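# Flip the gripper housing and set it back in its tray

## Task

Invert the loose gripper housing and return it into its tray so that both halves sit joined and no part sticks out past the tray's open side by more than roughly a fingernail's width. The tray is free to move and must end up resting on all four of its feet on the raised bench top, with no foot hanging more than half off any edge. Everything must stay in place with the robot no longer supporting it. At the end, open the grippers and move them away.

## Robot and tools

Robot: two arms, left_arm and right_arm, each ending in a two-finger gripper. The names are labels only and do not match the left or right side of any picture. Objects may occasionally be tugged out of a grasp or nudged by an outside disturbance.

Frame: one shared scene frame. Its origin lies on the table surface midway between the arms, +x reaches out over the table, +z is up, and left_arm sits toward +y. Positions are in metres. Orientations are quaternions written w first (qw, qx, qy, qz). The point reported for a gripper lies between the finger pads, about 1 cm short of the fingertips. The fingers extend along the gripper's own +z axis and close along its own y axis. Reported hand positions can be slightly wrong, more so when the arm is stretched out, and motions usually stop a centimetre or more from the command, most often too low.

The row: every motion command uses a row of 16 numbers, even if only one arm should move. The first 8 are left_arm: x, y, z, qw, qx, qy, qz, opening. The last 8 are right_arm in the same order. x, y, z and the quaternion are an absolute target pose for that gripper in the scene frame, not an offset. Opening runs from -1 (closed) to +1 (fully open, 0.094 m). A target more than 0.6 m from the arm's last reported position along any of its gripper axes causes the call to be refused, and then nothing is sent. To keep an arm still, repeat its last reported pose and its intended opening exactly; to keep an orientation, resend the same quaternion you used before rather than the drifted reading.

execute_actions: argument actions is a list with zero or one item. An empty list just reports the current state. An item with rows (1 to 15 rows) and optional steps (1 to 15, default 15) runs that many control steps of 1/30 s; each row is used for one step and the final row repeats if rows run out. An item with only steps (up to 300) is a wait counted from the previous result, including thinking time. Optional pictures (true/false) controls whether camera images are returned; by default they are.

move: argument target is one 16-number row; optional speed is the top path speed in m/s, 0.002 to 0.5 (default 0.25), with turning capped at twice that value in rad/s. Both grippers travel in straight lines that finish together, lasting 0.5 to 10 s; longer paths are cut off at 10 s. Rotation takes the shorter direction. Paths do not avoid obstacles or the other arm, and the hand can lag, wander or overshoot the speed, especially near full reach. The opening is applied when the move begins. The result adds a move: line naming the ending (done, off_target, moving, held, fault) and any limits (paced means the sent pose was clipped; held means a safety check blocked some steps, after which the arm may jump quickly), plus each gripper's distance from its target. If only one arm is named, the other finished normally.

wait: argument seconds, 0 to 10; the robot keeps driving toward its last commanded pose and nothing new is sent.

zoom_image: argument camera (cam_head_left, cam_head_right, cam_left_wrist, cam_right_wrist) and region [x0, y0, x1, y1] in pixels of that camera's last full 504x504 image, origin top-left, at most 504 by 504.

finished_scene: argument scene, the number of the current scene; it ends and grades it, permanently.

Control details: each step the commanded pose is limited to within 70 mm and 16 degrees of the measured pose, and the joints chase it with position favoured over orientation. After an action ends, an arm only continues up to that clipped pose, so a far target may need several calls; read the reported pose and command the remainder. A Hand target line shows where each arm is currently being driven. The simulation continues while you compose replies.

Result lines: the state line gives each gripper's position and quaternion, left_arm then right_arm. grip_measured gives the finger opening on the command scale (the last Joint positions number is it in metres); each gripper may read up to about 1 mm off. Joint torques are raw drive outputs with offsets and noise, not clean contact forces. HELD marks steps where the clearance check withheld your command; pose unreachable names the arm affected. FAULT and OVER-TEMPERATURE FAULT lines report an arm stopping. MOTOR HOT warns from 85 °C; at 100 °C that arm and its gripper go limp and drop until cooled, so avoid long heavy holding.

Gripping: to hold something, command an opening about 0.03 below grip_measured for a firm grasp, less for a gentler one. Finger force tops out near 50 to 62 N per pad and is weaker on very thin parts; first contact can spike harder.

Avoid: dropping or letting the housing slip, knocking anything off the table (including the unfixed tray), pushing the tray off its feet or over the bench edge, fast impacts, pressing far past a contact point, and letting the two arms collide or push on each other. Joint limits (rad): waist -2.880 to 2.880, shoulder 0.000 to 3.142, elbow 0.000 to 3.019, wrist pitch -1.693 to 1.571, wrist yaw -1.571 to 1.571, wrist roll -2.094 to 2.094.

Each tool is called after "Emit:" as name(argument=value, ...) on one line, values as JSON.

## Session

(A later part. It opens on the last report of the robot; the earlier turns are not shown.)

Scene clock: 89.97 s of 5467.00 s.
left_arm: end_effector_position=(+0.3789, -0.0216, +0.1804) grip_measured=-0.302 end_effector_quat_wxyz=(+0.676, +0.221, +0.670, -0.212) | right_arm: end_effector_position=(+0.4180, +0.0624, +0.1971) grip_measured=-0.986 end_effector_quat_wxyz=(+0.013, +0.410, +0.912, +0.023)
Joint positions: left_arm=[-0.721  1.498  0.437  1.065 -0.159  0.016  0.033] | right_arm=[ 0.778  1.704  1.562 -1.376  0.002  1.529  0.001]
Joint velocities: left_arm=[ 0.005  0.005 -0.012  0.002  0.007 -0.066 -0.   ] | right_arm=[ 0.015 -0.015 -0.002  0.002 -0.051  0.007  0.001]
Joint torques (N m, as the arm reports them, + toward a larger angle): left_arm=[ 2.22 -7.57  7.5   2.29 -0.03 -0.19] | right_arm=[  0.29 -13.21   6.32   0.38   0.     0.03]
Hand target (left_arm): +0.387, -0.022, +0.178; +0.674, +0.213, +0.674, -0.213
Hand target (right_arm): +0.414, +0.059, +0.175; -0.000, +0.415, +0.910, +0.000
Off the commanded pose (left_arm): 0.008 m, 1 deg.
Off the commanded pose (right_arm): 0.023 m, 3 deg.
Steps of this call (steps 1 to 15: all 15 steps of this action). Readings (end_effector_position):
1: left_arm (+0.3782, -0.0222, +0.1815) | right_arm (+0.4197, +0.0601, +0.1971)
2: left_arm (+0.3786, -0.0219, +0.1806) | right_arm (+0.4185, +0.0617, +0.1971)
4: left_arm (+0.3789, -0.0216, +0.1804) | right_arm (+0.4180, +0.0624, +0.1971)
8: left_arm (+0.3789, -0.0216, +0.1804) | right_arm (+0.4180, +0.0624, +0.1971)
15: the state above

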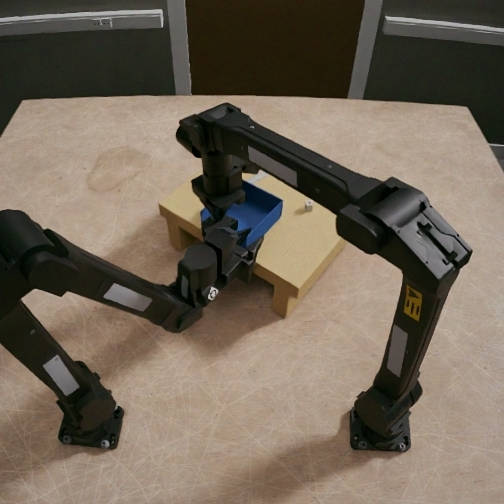

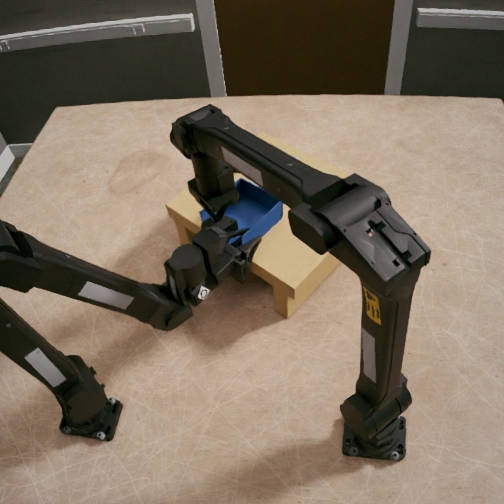

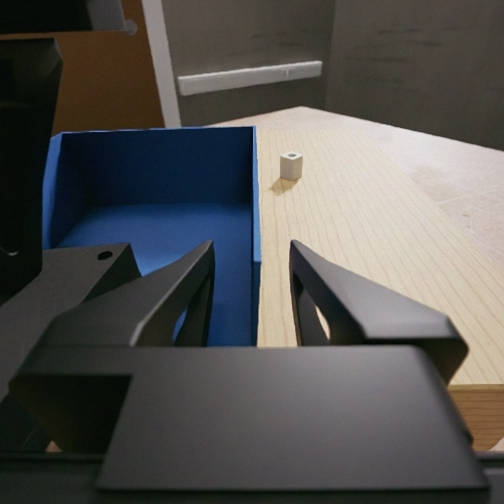

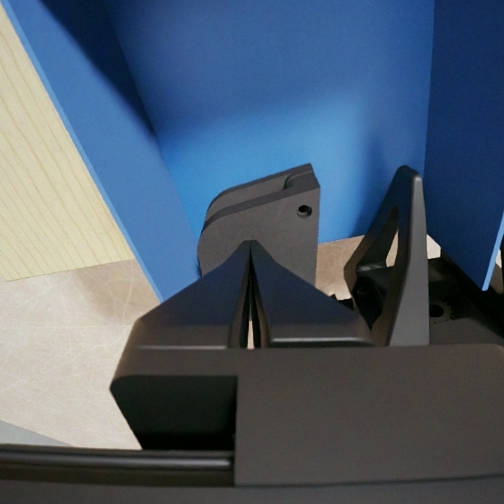

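Emit:
move(target=[0.30,0.033,0.18,0.674,0.213,0.674,-0.213,-0.3, 0.414,0.059,0.175,0,0.415,0.91,0,-1], speed=0.2)

Emit:
move(target=[0.342,0.113,0.178,0.627,0.627,0.326,0.326,0.3, 0.414,0.059,0.175,0,0.415,0.91,0,-1], speed=0.5)

Scene clock: 96.37 s of 5467.00 s.
left_arm: end_effector_position=(+0.3000, +0.0348, +0.1817) grip_measured=-0.302 end_effector_quat_wxyz=(+0.678, +0.213, +0.671, -0.210) | right_arm: end_effector_position=(+0.4177, +0.0621, +0.1977) grip_measured=-0.986 end_effector_quat_wxyz=(+0.013, +0.410, +0.912, +0.024)
Joint positions: left_arm=[-0.8    1.239  0.193  1.054 -0.252  0.009  0.033] | right_arm=[ 0.778  1.702  1.561 -1.376  0.002  1.531  0.001]
Joint velocities: left_arm=[ 0.005 -0.005 -0.007 -0.007 -0.007 -0.007 -0.   ] | right_arm=[-0.005 -0.005 -0.007  0.002 -0.081  0.022 -0.001]
Joint torques (N m, as the arm reports them, + toward a larger angle): left_arm=[ 0.73 -4.5   6.37  1.86 -0.17 -0.17] | right_arm=[  0.17 -13.04   6.37   0.37   0.01   0.04]
Hand target (left_arm): +0.299, +0.032, +0.181; +0.674, +0.213, +0.674, -0.214
Hand target (right_arm): +0.414, +0.059, +0.175; -0.000, +0.415, +0.910, +0.000
Off the commanded pose (left_arm): 0.002 m, 1 deg.
Off the commanded pose (right_arm): 0.023 m, 3 deg.
After step 90, 2.53 s passed at rest.
move: off_target (right_arm)

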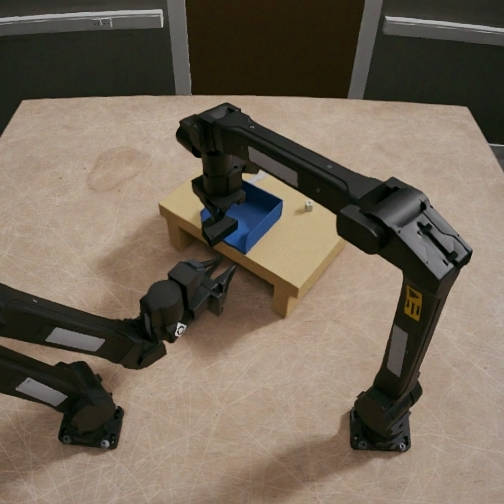

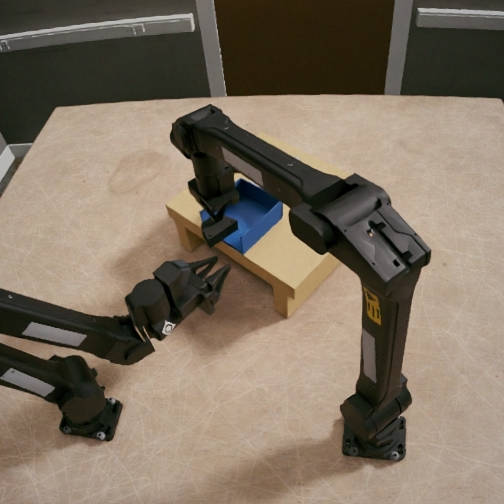

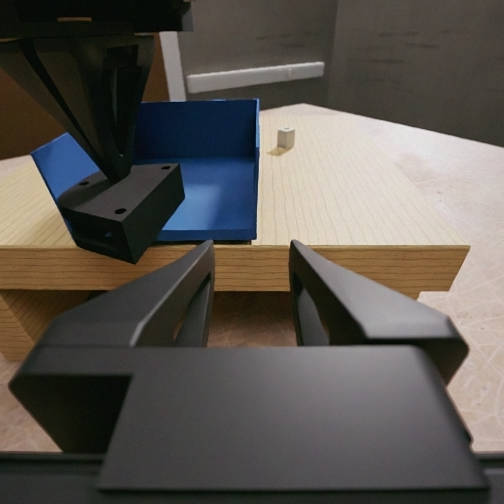

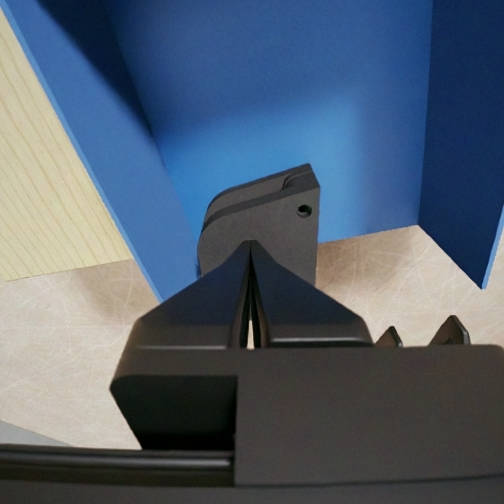

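Scene clock: 98.67 s of 5467.00 s.
left_arm: end_effector_position=(+0.3423, +0.1127, +0.1774) grip_measured=+0.298 end_effector_quat_wxyz=(+0.629, +0.627, +0.326, +0.324) | right_arm: end_effector_position=(+0.4177, +0.0621, +0.1979) grip_measured=-0.986 end_effector_quat_wxyz=(+0.013, +0.410, +0.912, +0.024)
Joint positions: left_arm=[-0.394  1.203  0.153  1.051  0.161  1.566  0.061] | right_arm=[ 0.778  1.702  1.561 -1.376  0.002  1.531  0.001]
Joint velocities: left_arm=[-0.015 -0.005  0.012  0.007  0.037  0.037  0.001] | right_arm=[-0.005 -0.005  0.002 -0.007  0.022 -0.051 -0.001]
Joint torques (N m, as the arm reports them, + toward a larger angle): left_arm=[ 1.76 -5.21  6.23  1.73  0.04 -0.04] | right_arm=[  0.16 -13.13   6.35   0.39   0.01   0.04]
Hand target (left_arm): +0.343, +0.115, +0.178; +0.626, +0.628, +0.324, +0.329
Hand target (right_arm): +0.414, +0.059, +0.175; -0.000, +0.415, +0.910, +0.000
Off the commanded pose (left_arm): 0.001 m, 0 deg.
Off the commanded pose (right_arm): 0.023 m, 3 deg.
move: off_target (right_arm)

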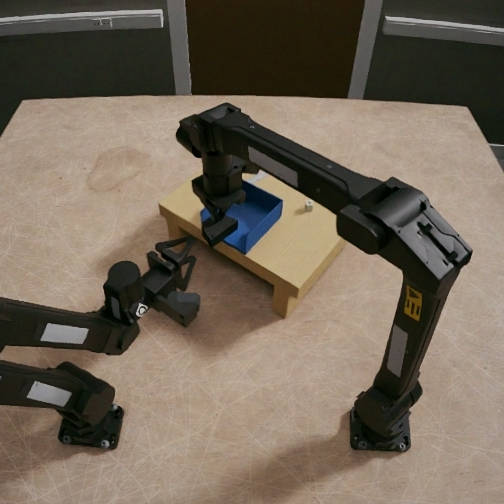

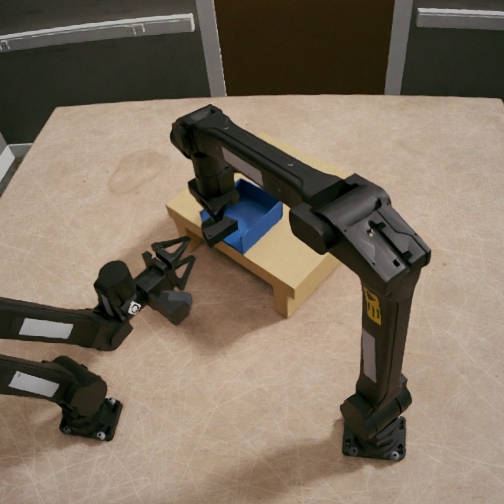

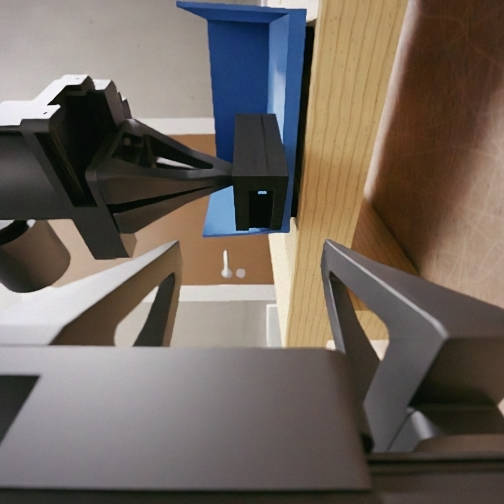

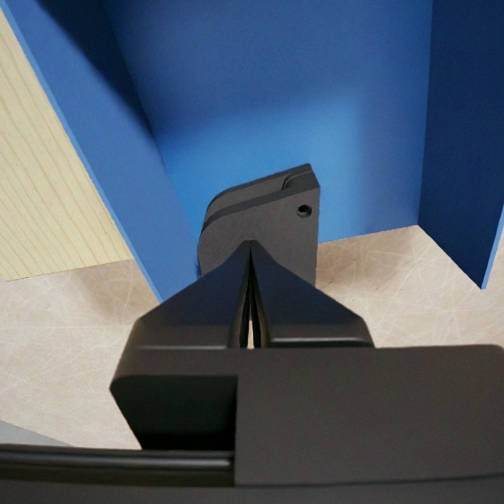

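Emit:
move(target=[0.388,0.075,0.172,0.627,0.627,0.326,0.326,0.2, 0.414,0.059,0.175,0,0.415,0.91,0,-1], speed=0.08)

Scene clock: 101.47 s of 5467.00 s.
left_arm: end_effector_position=(+0.3810, +0.0824, +0.1589) grip_measured=+0.202 end_effector_quat_wxyz=(+0.615, +0.637, +0.336, +0.319) | right_arm: end_effector_position=(+0.4177, +0.0621, +0.1979) grip_measured=-0.986 end_effector_quat_wxyz=(+0.013, +0.410, +0.912, +0.024)
Joint positions: left_arm=[-0.44   1.407  0.27   1.098  0.106  1.568  0.056] | right_arm=[ 0.778  1.702  1.561 -1.376  0.002  1.531  0.001]
Joint velocities: left_arm=[-0.005 -0.015  0.002  0.012  0.051 -0.007  0.   ] | right_arm=[-0.005 -0.005 -0.017 -0.012  0.037 -0.037  0.002]
Joint torques (N m, as the arm reports them, + toward a larger angle): left_arm=[ 0.77 -5.42  8.01  2.97 -0.15 -0.14] | right_arm=[  0.27 -13.09   6.35   0.39   0.01   0.04]
Hand target (left_arm): +0.388, +0.075, +0.171; +0.628, +0.627, +0.327, +0.326
Hand target (right_arm): +0.414, +0.059, +0.175; -0.000, +0.415, +0.910, +0.000
Off the commanded pose (left_arm): 0.017 m, 2 deg.
Off the commanded pose (right_arm): 0.023 m, 3 deg.
move: off_target (left_arm, right_arm)

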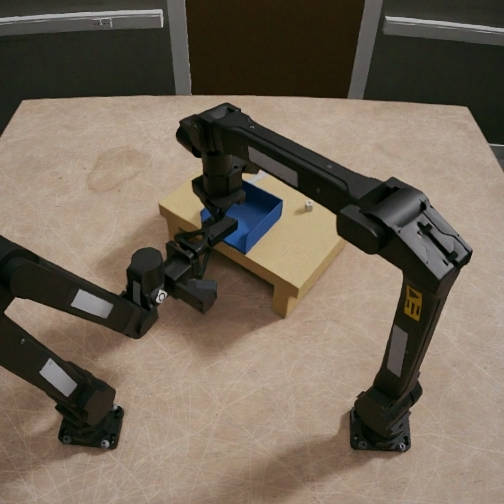

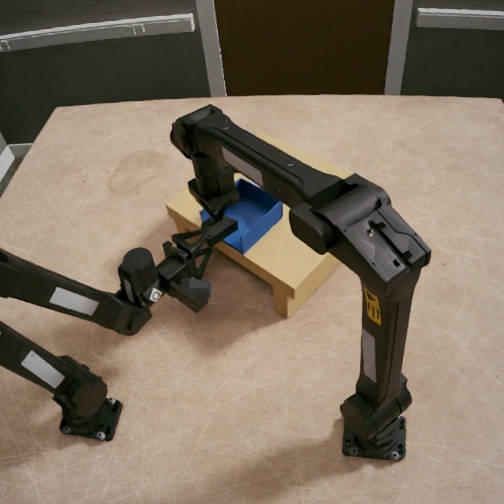

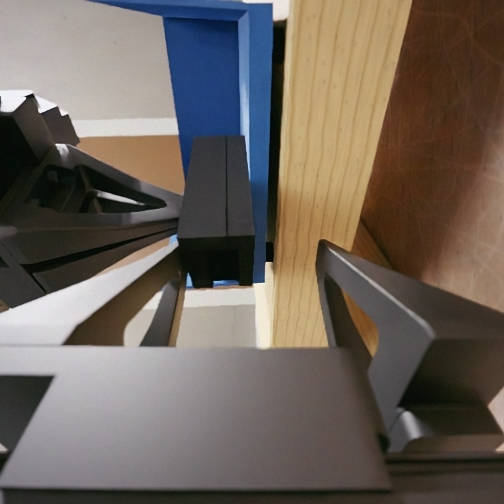

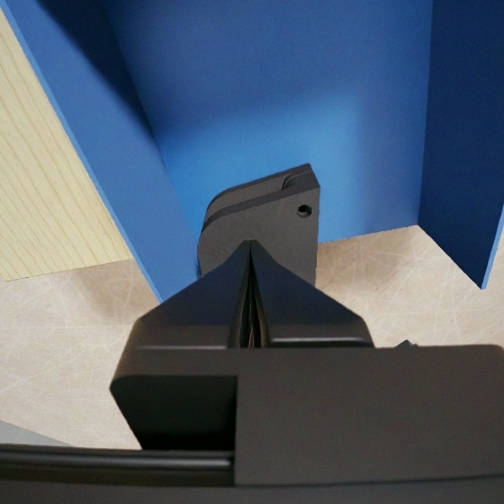

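Emit:
move(target=[0.384,0.070,0.186,0.627,0.627,0.326,0.326,0.4, 0.414,0.059,0.175,0,0.415,0.91,0,-1], speed=0.05)

Scene clock: 104.27 s of 5467.00 s.
left_arm: end_effector_position=(+0.3757, +0.0785, +0.1715) grip_measured=+0.398 end_effector_quat_wxyz=(+0.618, +0.635, +0.335, +0.321) | right_arm: end_effector_position=(+0.4177, +0.0621, +0.1979) grip_measured=-0.986 end_effector_quat_wxyz=(+0.013, +0.410, +0.912, +0.024)
Joint positions: left_arm=[-0.463  1.343  0.27   1.042  0.082  1.568  0.066] | right_arm=[ 0.778  1.702  1.561 -1.376  0.002  1.531  0.001]
Joint velocities: left_arm=[-0.005 -0.015  0.002 -0.017 -0.066 -0.066 -0.   ] | right_arm=[-0.005  0.005 -0.007 -0.002  0.037 -0.037 -0.   ]
Joint torques (N m, as the arm reports them, + toward a larger angle): left_arm=[ 0.6  -7.33  8.74  1.63 -0.16 -0.12] | right_arm=[  0.22 -13.1    6.37   0.38   0.01   0.04]
Hand target (left_arm): +0.383, +0.070, +0.187; +0.627, +0.627, +0.326, +0.326
Hand target (right_arm): +0.414, +0.059, +0.175; -0.000, +0.415, +0.910, +0.000
Off the commanded pose (left_arm): 0.019 m, 2 deg.
Off the commanded pose (right_arm): 0.023 m, 3 deg.
move: off_target (left_arm, right_arm)

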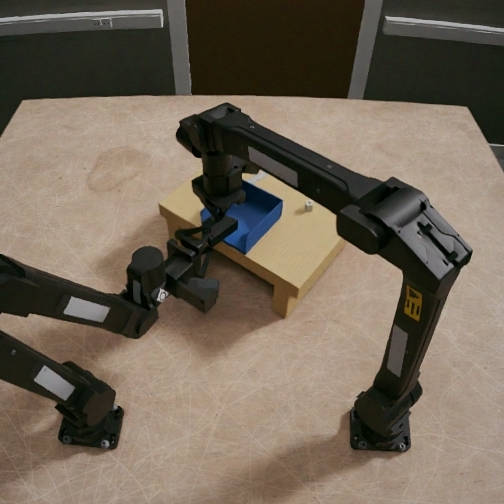

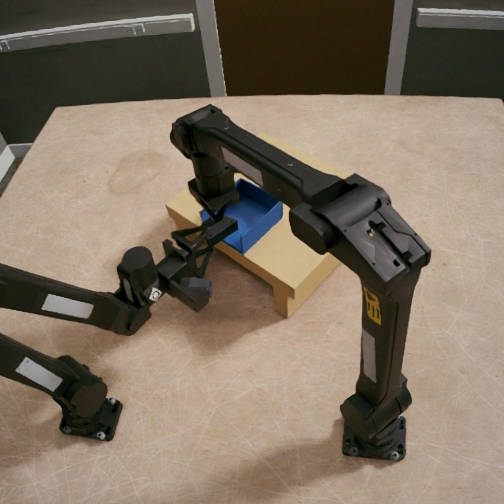

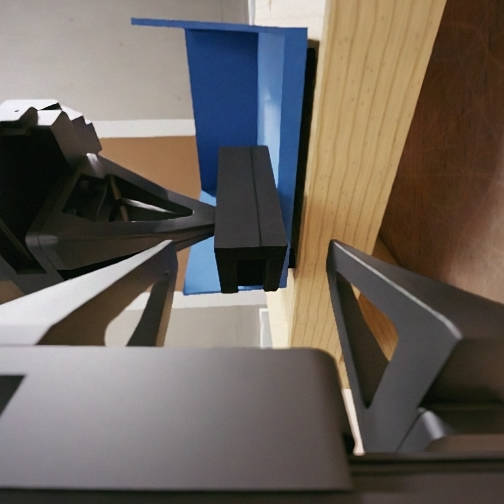

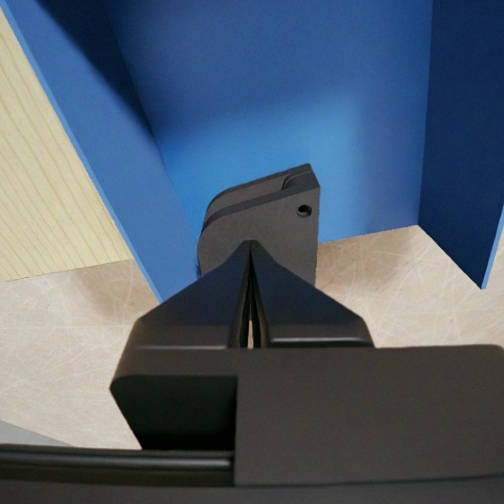

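Centered. Advance 2.2 cm.

Emit:
move(target=[0.402,0.0575,0.184,0.627,0.627,0.326,0.326,0.25, 0.414,0.059,0.175,0,0.415,0.91,0,-1], speed=0.03)

Scene clock: 108.07 s of 5467.00 s.
left_arm: end_effector_position=(+0.3939, +0.0665, +0.1742) grip_measured=+0.252 end_effector_quat_wxyz=(+0.619, +0.634, +0.334, +0.322) | right_arm: end_effector_position=(+0.4177, +0.0621, +0.1979) grip_measured=-0.986 end_effector_quat_wxyz=(+0.013, +0.410, +0.912, +0.024)
Joint positions: left_arm=[-0.467  1.395  0.327  1.042  0.078  1.568  0.059] | right_arm=[ 0.778  1.702  1.561 -1.376  0.002  1.531  0.001]
Joint velocities: left_arm=[ 0.005  0.015  0.007  0.007 -0.007 -0.022 -0.   ] | right_arm=[-0.015 -0.015 -0.007  0.007 -0.007  0.051 -0.   ]
Joint torques (N m, as the arm reports them, + toward a larger angle): left_arm=[ 0.51 -6.38  8.73  2.47 -0.15 -0.11] | right_arm=[  0.09 -13.02   6.34   0.37   0.01   0.04]
Hand target (left_arm): +0.401, +0.058, +0.184; +0.627, +0.627, +0.326, +0.326
Hand target (right_arm): +0.414, +0.059, +0.175; -0.000, +0.415, +0.910, +0.000
Off the commanded pose (left_arm): 0.016 m, 2 deg.
Off the commanded pose (right_arm): 0.023 m, 3 deg.
move: off_target (left_arm, right_arm)

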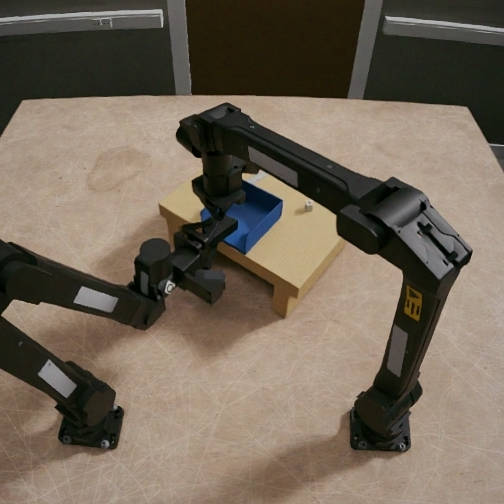

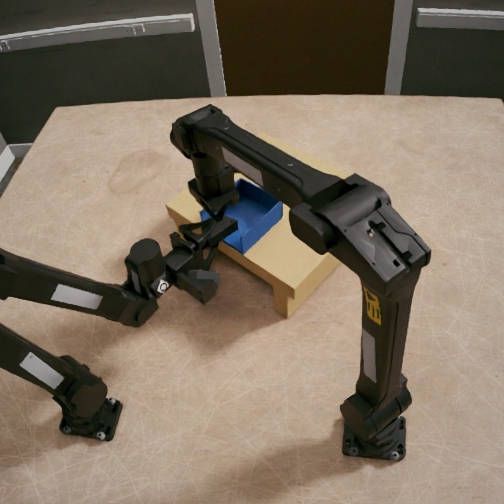

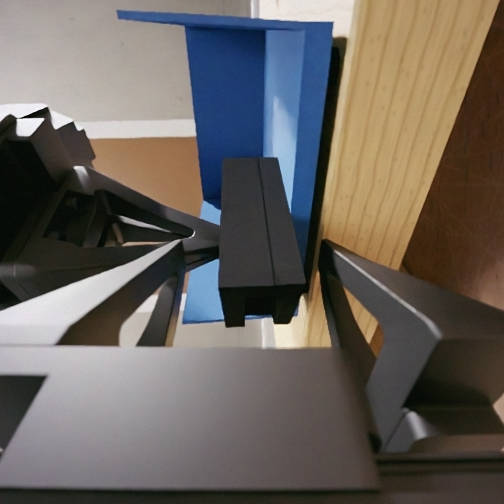

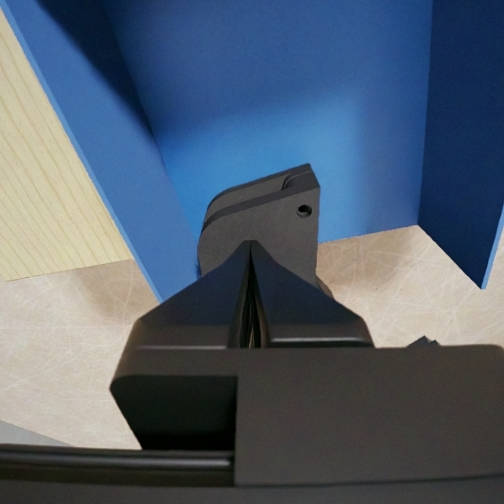

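Emit:
execute_actions(actions=[{"rows":[[0.402,0.0575,0.184,0.627,0.627,0.326,0.326,-0.2,0.416,0.061,0.195,0,0.415,0.91,0,-1],[0.402,0.0575,0.184,0.627,0.627,0.326,0.326,-0.2,0.416,0.061,0.195,0,0.415,0.91,0,-1],[0.402,0.0575,0.184,0.627,0.627,0.326,0.326,-0.2,0.416,0.061,0.195,0,0.415,0.91,0,-1],[0.402,0.0575,0.184,0.627,0.627,0.326,0.326,-0.2,0.416,0.061,0.195,0,0.415,0.91,0,-1],[0.402,0.0575,0.184,0.627,0.627,0.326,0.326,-0.2,0.416,0.061,0.195,0,0.415,0.91,0,-1],[0.402,0.0575,0.184,0.627,0.627,0.326,0.326,-0.25,0.416,0.061,0.2,0,0.415,0.91,0,-1],[0.402,0.0575,0.184,0.627,0.627,0.326,0.326,-0.3,0.416,0.061,0.2,0,0.415,0.91,0,-1],[0.402,0.0575,0.184,0.627,0.627,0.326,0.326,-0.35,0.416,0.061,0.205,0,0.415,0.91,0,-1],[0.402,0.0575,0.184,0.627,0.627,0.326,0.326,-0.4,0.416,0.061,0.205,0,0.415,0.91,0,-1],[0.402,0.0575,0.184,0.627,0.627,0.326,0.326,-0.45,0.416,0.061,0.21,0,0.415,0.91,0,-1]],"steps":15}], pictures=false)

Emit:
move(target=[0.402,0.0575,0.184,0.627,0.627,0.326,0.326,-0.45, 0.46,0.03,0.29,0,0.415,0.91,0,-1], speed=0.2)

Scene clock: 112.53 s of 5467.00 s.
left_arm: end_effector_position=(+0.3948, +0.0651, +0.1702) grip_measured=-0.316 end_effector_quat_wxyz=(+0.616, +0.637, +0.335, +0.320) | right_arm: end_effector_position=(+0.4051, +0.0519, +0.2013) grip_measured=-0.986 end_effector_quat_wxyz=(-0.003, +0.410, +0.912, -0.008)
Joint positions: left_arm=[-0.469  1.405  0.33   1.039  0.077  1.568  0.032] | right_arm=[ 0.778  1.704  1.573 -1.457  0.002  1.531  0.001]
Joint velocities: left_arm=[-0.024  0.005 -0.007 -0.007 -0.007  0.007 -0.001] | right_arm=[ 0.005 -0.005 -0.002 -0.017  0.037 -0.051 -0.   ]
Joint torques (N m, as the arm reports them, + toward a larger angle): left_arm=[ 0.63 -7.38  8.56  2.62 -0.16 -0.13] | right_arm=[  0.22 -13.86  11.07   0.11   0.     0.04]
Hand target (left_arm): +0.401, +0.058, +0.184; +0.627, +0.627, +0.326, +0.326
Hand target (right_arm): +0.415, +0.061, +0.210; -0.000, +0.415, +0.910, +0.001
Off the commanded pose (left_arm): 0.017 m, 2 deg.
Off the commanded pose (right_arm): 0.017 m, 1 deg.
Steps of this call (steps 1 to 90: nothing new was sent; then 0.97 s passed at rest; steps 91 to 105: all 15 steps of this action). Readings (end_effector_position):
91: left_arm (+0.3940, +0.0666, +0.1742) | right_arm (+0.4162, +0.0609, +0.1980)
92: left_arm (+0.3938, +0.0663, +0.1731) | right_arm (+0.4142, +0.0593, +0.1981)
94: left_arm (+0.3944, +0.0654, +0.1707) | right_arm (+0.4114, +0.0571, +0.1985)
98: left_arm (+0.3944, +0.0653, +0.1696) | right_arm (+0.4087, +0.0548, +0.1987)
105: the state above

Scene clock: 114.00 s of 5467.00 s.
left_arm: end_effector_position=(+0.3948, +0.0651, +0.1702) grip_measured=-0.316 end_effector_quat_wxyz=(+0.616, +0.637, +0.335, +0.320) | right_arm: end_effector_position=(+0.4519, +0.0231, +0.2845) grip_measured=-0.986 end_effector_quat_wxyz=(+0.000, +0.420, +0.907, -0.001)
Joint positions: left_arm=[-0.469  1.405  0.33   1.039  0.077  1.568  0.032] | right_arm=[ 0.681  1.747  1.849 -1.675  0.002  1.455  0.001]
Joint velocities: left_arm=[ 0.005 -0.005 -0.007  0.002  0.007  0.022  0.   ] | right_arm=[ 0.005  0.005 -0.007  0.002  0.051  0.051  0.001]
Joint torques (N m, as the arm reports them, + toward a larger angle): left_arm=[ 0.64 -7.37  8.41  2.59 -0.15 -0.12] | right_arm=[  0.52 -14.96  10.48   0.1    0.15  -0.17]
Hand target (left_arm): +0.401, +0.058, +0.184; +0.627, +0.627, +0.326, +0.326
Hand target (right_arm): +0.459, +0.028, +0.290; +0.004, +0.415, +0.910, +0.003
Off the commanded pose (left_arm): 0.017 m, 2 deg.
Off the commanded pose (right_arm): 0.012 m, 1 deg.
joint sent to its limit (right arm) — the command would take joint 4 (wrist pitch) past its lower limit, so that joint was sent only as far as its limit.
move: off_target (left_arm, right_arm)

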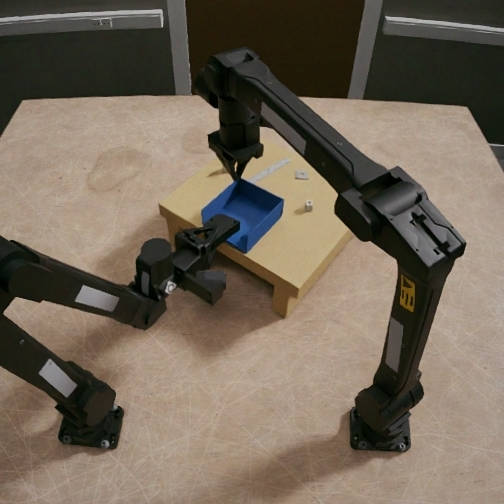

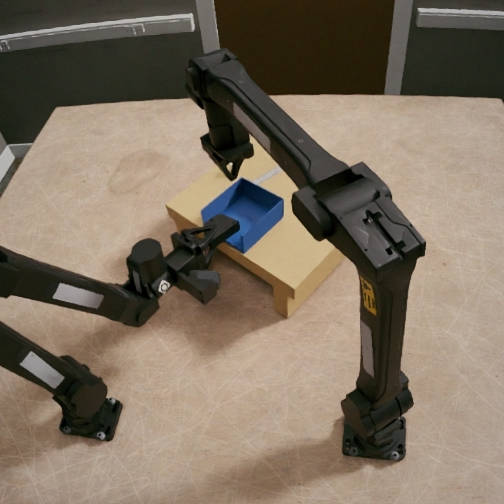

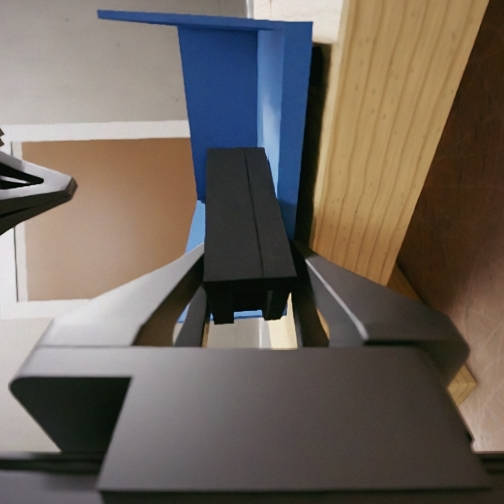

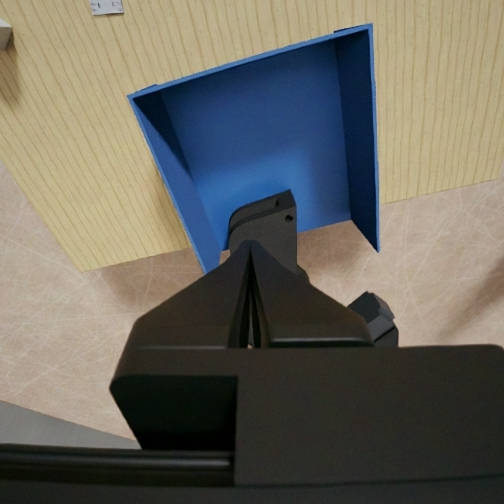

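Emit:
move(target=[0.398,0.060,0.20,0.627,0.627,0.326,0.326,-0.4, 0.46,0.03,0.29,0,0.415,0.91,0,-1], speed=0.05)

Emit:
move(target=[0.328,0.105,0.20,0.627,0.627,0.326,0.326,-0.4, 0.46,0.03,0.29,0,0.415,0.91,0,-1], speed=0.12)

Scene clock: 117.50 s of 5467.00 s.
left_arm: end_effector_position=(+0.3911, +0.0673, +0.1893) grip_measured=-0.324 end_effector_quat_wxyz=(+0.622, +0.631, +0.332, +0.323) | right_arm: end_effector_position=(+0.4519, +0.0231, +0.2845) grip_measured=-0.986 end_effector_quat_wxyz=(+0.000, +0.420, +0.907, -0.001)
Joint positions: left_arm=[-0.469  1.326  0.33   0.979  0.077  1.568  0.032] | right_arm=[ 0.681  1.747  1.849 -1.675  0.002  1.455  0.001]
Joint velocities: left_arm=[-0.015 -0.015 -0.007  0.007  0.007  0.007 -0.001] | right_arm=[-0.005 -0.005 -0.002  0.012  0.037 -0.125 -0.001]
Joint torques (N m, as the arm reports them, + toward a larger angle): left_arm=[ 0.52 -7.1   9.07  1.65 -0.15 -0.12] | right_arm=[  0.46 -14.57  10.89   0.11   0.04  -0.16]
Hand target (left_arm): +0.397, +0.060, +0.201; +0.628, +0.627, +0.326, +0.326
Hand target (right_arm): +0.459, +0.030, +0.290; +0.003, +0.415, +0.910, +0.004
Off the commanded pose (left_arm): 0.015 m, 1 deg.
Off the commanded pose (right_arm): 0.012 m, 1 deg.
joint sent to its limit (right arm) — the command would take joint 4 (wrist pitch) past its lower limit, so that joint was sent only as far as its limit.
move: off_target (left_arm, right_arm)

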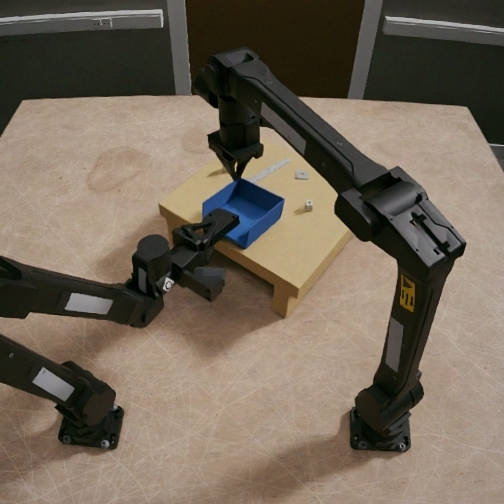

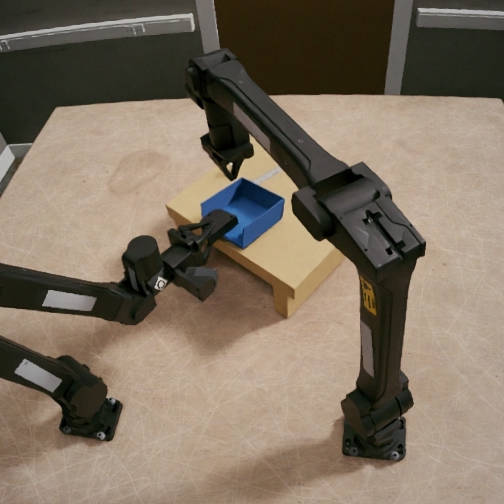

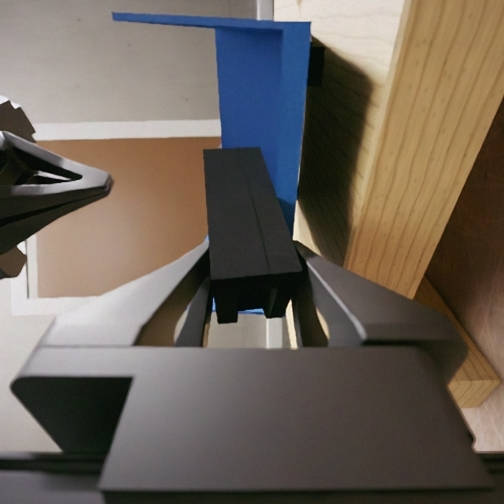

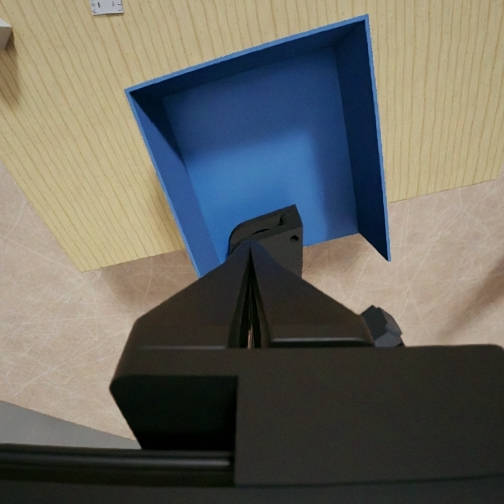

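Scene clock: 118.47 s of 5467.00 s.
left_arm: end_effector_position=(+0.3256, +0.1043, +0.2014) grip_measured=-0.398 end_effector_quat_wxyz=(+0.630, +0.626, +0.325, +0.326) | right_arm: end_effector_position=(+0.4519, +0.0231, +0.2845) grip_measured=-0.986 end_effector_quat_wxyz=(+0.000, +0.420, +0.907, -0.001)
Joint positions: left_arm=[-0.469  1.003  0.156  0.852  0.084  1.568  0.028] | right_arm=[ 0.681  1.747  1.849 -1.675  0.002  1.455  0.001]
Joint velocities: left_arm=[-0.005 -0.005 -0.012 -0.002 -0.022 -0.022 -0.   ] | right_arm=[-0.015  0.005 -0.002 -0.012 -0.051 -0.037 -0.   ]
Joint torques (N m, as the arm reports them, + toward a larger angle): left_arm=[ 1.69 -2.64  7.93  1.79  0.05 -0.12] | right_arm=[  0.48 -14.66  10.89   0.13   0.04  -0.16]
Hand target (left_arm): +0.327, +0.105, +0.201; +0.627, +0.627, +0.326, +0.326
Hand target (right_arm): +0.459, +0.030, +0.290; +0.003, +0.415, +0.910, +0.004
Off the commanded pose (left_arm): 0.003 m, 0 deg.
Off the commanded pose (right_arm): 0.012 m, 1 deg.
joint sent to its limit (right arm) — the command would take joint 4 (wrist pitch) past its lower limit, so that joint was sent only as far as its limit.
move: off_target (right_arm)

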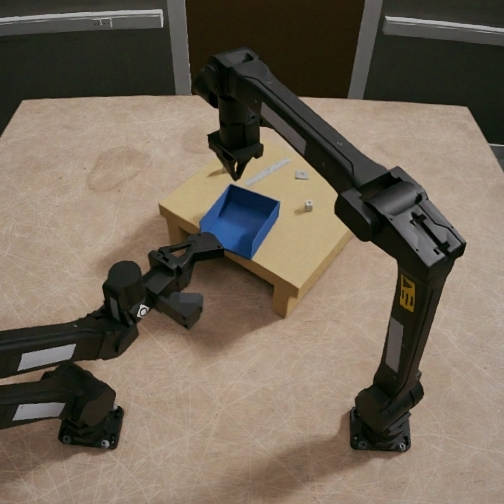

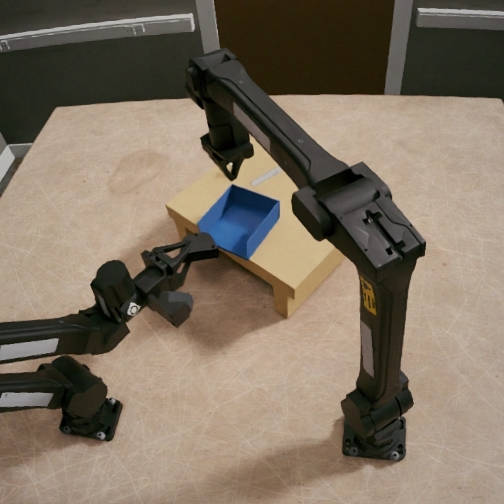

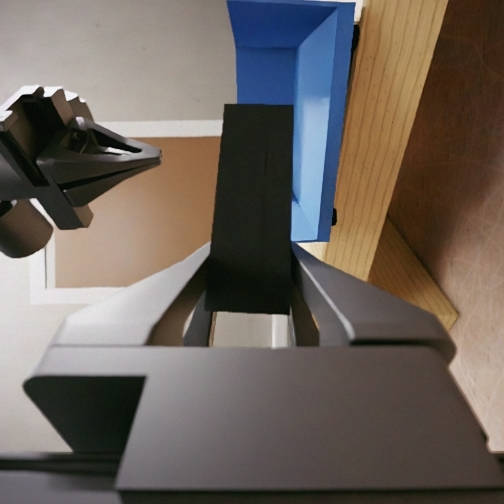

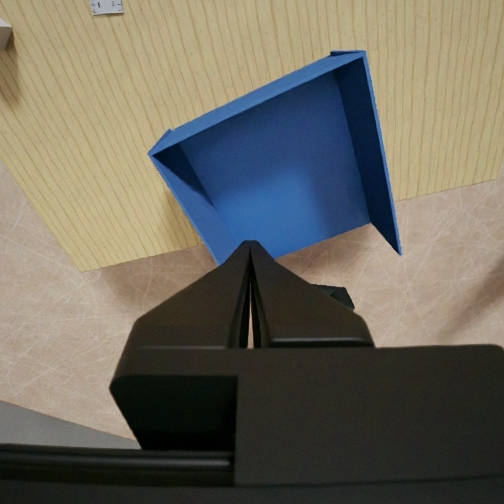

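The finger had pinched the tray floor. Tighten the grip now.

Emit:
execute_actions(actions=[{"rows":[[0.328,0.105,0.20,0.627,0.627,0.326,0.326,-0.5, 0.46,0.03,0.29,0,0.415,0.91,0,-1]],"steps":10}])

Emit:
zoom_image(camera="cam_head_right", region=[140, 160, 320, 340])

Scene clock: 121.43 s of 5467.00 s.
left_arm: end_effector_position=(+0.3256, +0.1040, +0.2007) grip_measured=-0.458 end_effector_quat_wxyz=(+0.629, +0.627, +0.325, +0.325) | right_arm: end_effector_position=(+0.4519, +0.0231, +0.2845) grip_measured=-0.986 end_effector_quat_wxyz=(+0.000, +0.420, +0.907, -0.001)
Joint positions: left_arm=[-0.469  1.004  0.156  0.851  0.086  1.568  0.025] | right_arm=[ 0.681  1.747  1.849 -1.675  0.002  1.455  0.001]
Joint velocities: left_arm=[-0.015 -0.024  0.007 -0.017 -0.007 -0.007  0.001] | right_arm=[-0.005  0.005 -0.002 -0.007 -0.037 -0.066  0.001]
Joint torques (N m, as the arm reports them, + toward a larger angle): left_arm=[ 1.83 -2.14  8.03  2.34  0.05 -0.11] | right_arm=[  0.51 -14.63  10.94   0.1    0.04  -0.17]
Hand target (left_arm): +0.328, +0.105, +0.200; +0.627, +0.627, +0.326, +0.326
Hand target (right_arm): +0.459, +0.030, +0.290; +0.003, +0.415, +0.910, +0.004
Off the commanded pose (left_arm): 0.003 m, 0 deg.
Off the commanded pose (right_arm): 0.012 m, 1 deg.
joint sent to its limit (right arm) — the command would take joint 4 (wrist pitch) past its lower limit, so that joint was sent only as far as its limit.
Steps of this call (steps 1 to 79: nothing new was sent; steps 80 to 89: all 10 steps of this action). Readings (end_effector_position):
80: left_arm (+0.3255, +0.1042, +0.2012) | right_arm (+0.4519, +0.0231, +0.2845)
81: left_arm (+0.3255, +0.1041, +0.2011) | right_arm (+0.4519, +0.0231, +0.2845)
83: left_arm (+0.3255, +0.1040, +0.2010) | right_arm (+0.4519, +0.0231, +0.2845)
87: left_arm (+0.3256, +0.1040, +0.2007) | right_arm (+0.4519, +0.0231, +0.2845)
89: the state above

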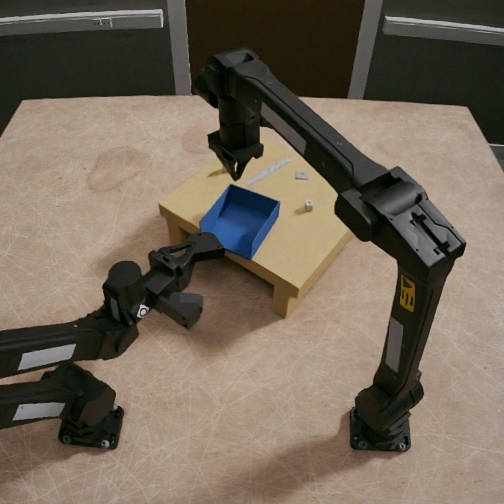

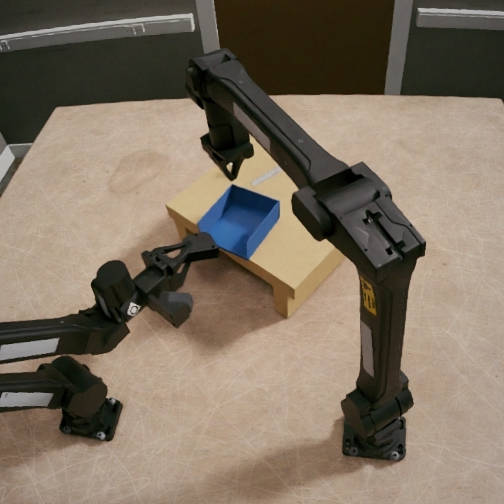

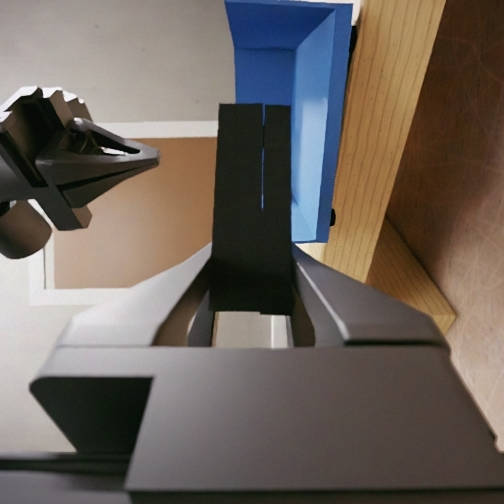

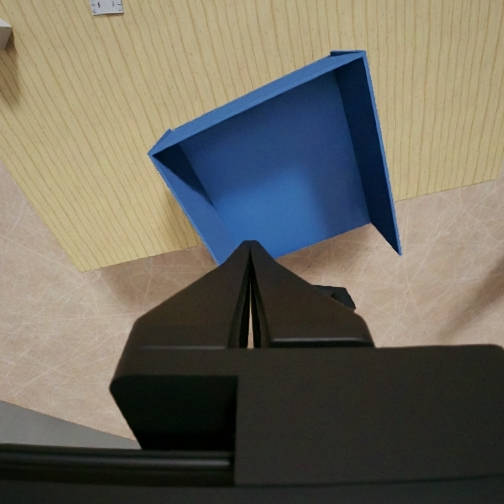

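Region (140, 160, 320, 340) of cam_head_right's 504x504 image, scaled by 2.800, with more detail than that image has.

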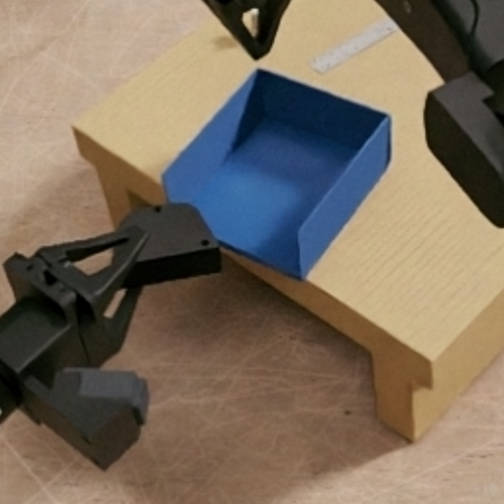

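Emit:
move(target=[0.295,0.13,0.215,0.627,0.627,0.326,0.326,-0.5, 0.455,0.068,0.25,0,0.225,0.974,0,-0.3], speed=0.15)

Emit:
move(target=[0.295,0.13,0.215,0.62,0.12,0.71,-0.31,-0.5, 0.455,0.068,0.225,0,0.225,0.974,0,-0.3], speed=0.4)

Scene clock: 128.57 s of 5467.00 s.
left_arm: end_effector_position=(+0.2924, +0.1285, +0.2158) grip_measured=-0.458 end_effector_quat_wxyz=(+0.629, +0.627, +0.325, +0.324) | right_arm: end_effector_position=(+0.4511, +0.0602, +0.2557) grip_measured=-0.301 end_effector_quat_wxyz=(-0.001, +0.234, +0.972, -0.002)
Joint positions: left_arm=[-0.44   0.649  0.104  0.547  0.116  1.568  0.025] | right_arm=[ 0.737  1.802  1.849 -1.622  0.002  1.117  0.033]
Joint velocities: left_arm=[-0.015  0.005  0.017  0.012 -0.007 -0.11   0.   ] | right_arm=[ 0.005 -0.005  0.017  0.007  0.022 -0.037 -0.001]
Joint torques (N m, as the arm reports them, + toward a larger angle): left_arm=[ 1.91 -0.44  9.54  1.87  0.05 -0.11] | right_arm=[  0.66 -15.75   8.77   0.88  -0.02  -0.14]
Hand target (left_arm): +0.294, +0.131, +0.216; +0.627, +0.627, +0.326, +0.326
Hand target (right_arm): +0.455, +0.068, +0.250; -0.001, +0.225, +0.974, +0.000
Off the commanded pose (left_arm): 0.003 m, 0 deg.
Off the commanded pose (right_arm): 0.010 m, 1 deg.
After step 90, 2.30 s passed at rest.
move: done

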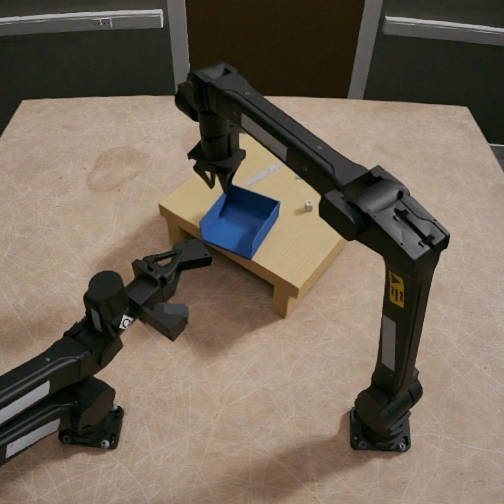

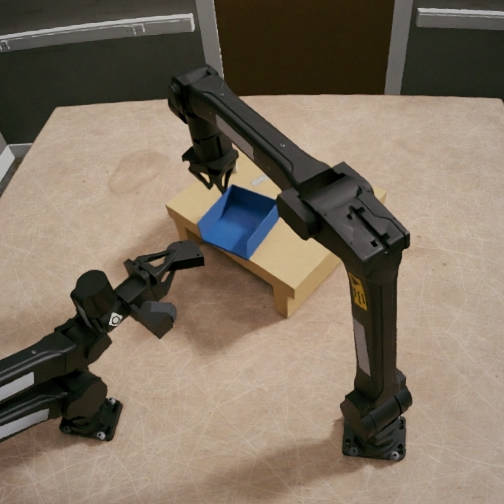

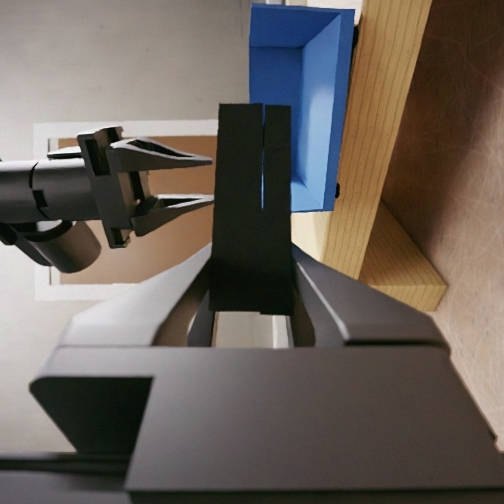

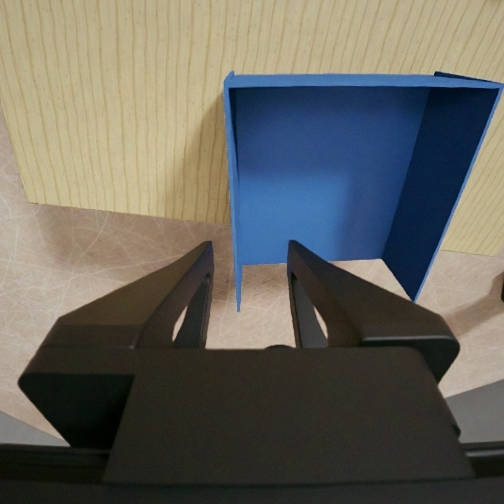

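Scene clock: 131.57 s of 5467.00 s.
left_arm: end_effector_position=(+0.2903, +0.1298, +0.2019) grip_measured=-0.458 end_effector_quat_wxyz=(+0.614, +0.127, +0.717, -0.306) | right_arm: end_effector_position=(+0.4552, +0.0633, +0.2381) grip_measured=-0.301 end_effector_quat_wxyz=(+0.006, +0.233, +0.972, +0.005)
Joint positions: left_arm=[-0.419  0.63   0.104  0.466  0.157 -0.277  0.025] | right_arm=[ 0.737  1.802  1.803 -1.556  0.002  1.115  0.033]
Joint velocities: left_arm=[-0.005  0.005 -0.012 -0.002 -0.051 -0.022 -0.001] | right_arm=[ 0.005  0.005 -0.007 -0.002  0.037 -0.051  0.   ]
Joint torques (N m, as the arm reports them, + toward a larger angle): left_arm=[ 1.92 -0.62 11.32  1.79  0.02 -0.12] | right_arm=[  0.86 -15.79   7.26   0.92   0.03  -0.17]
Hand target (left_arm): +0.295, +0.130, +0.215; +0.621, +0.120, +0.710, -0.310
Hand target (right_arm): +0.455, +0.068, +0.225; -0.000, +0.225, +0.974, +0.000
Off the commanded pose (left_arm): 0.014 m, 1 deg.
Off the commanded pose (right_arm): 0.014 m, 1 deg.
move: off_target (left_arm, right_arm)

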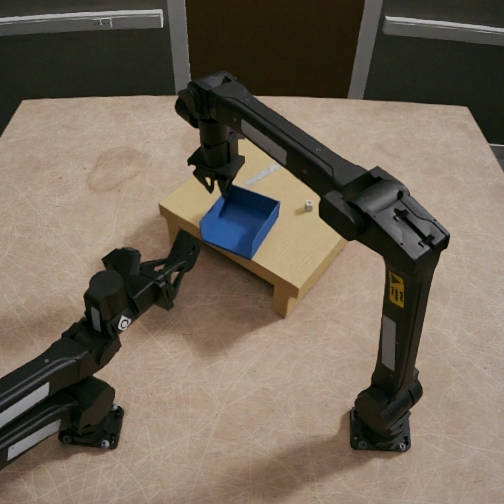

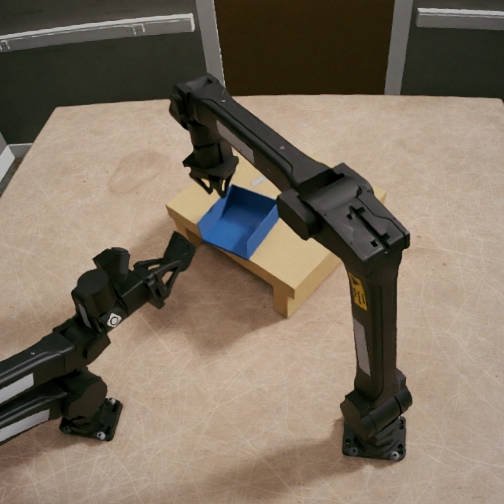

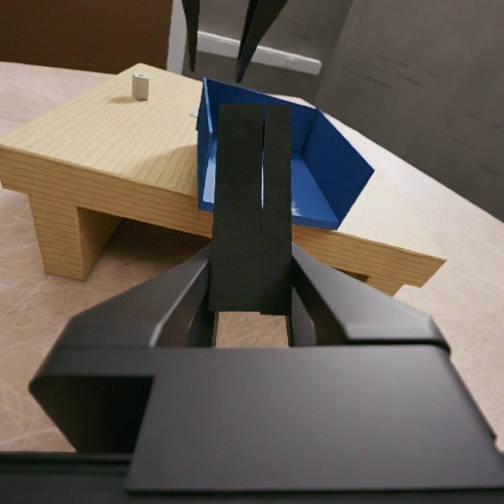

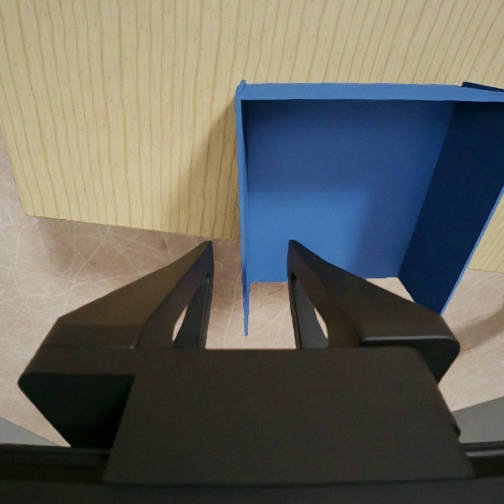

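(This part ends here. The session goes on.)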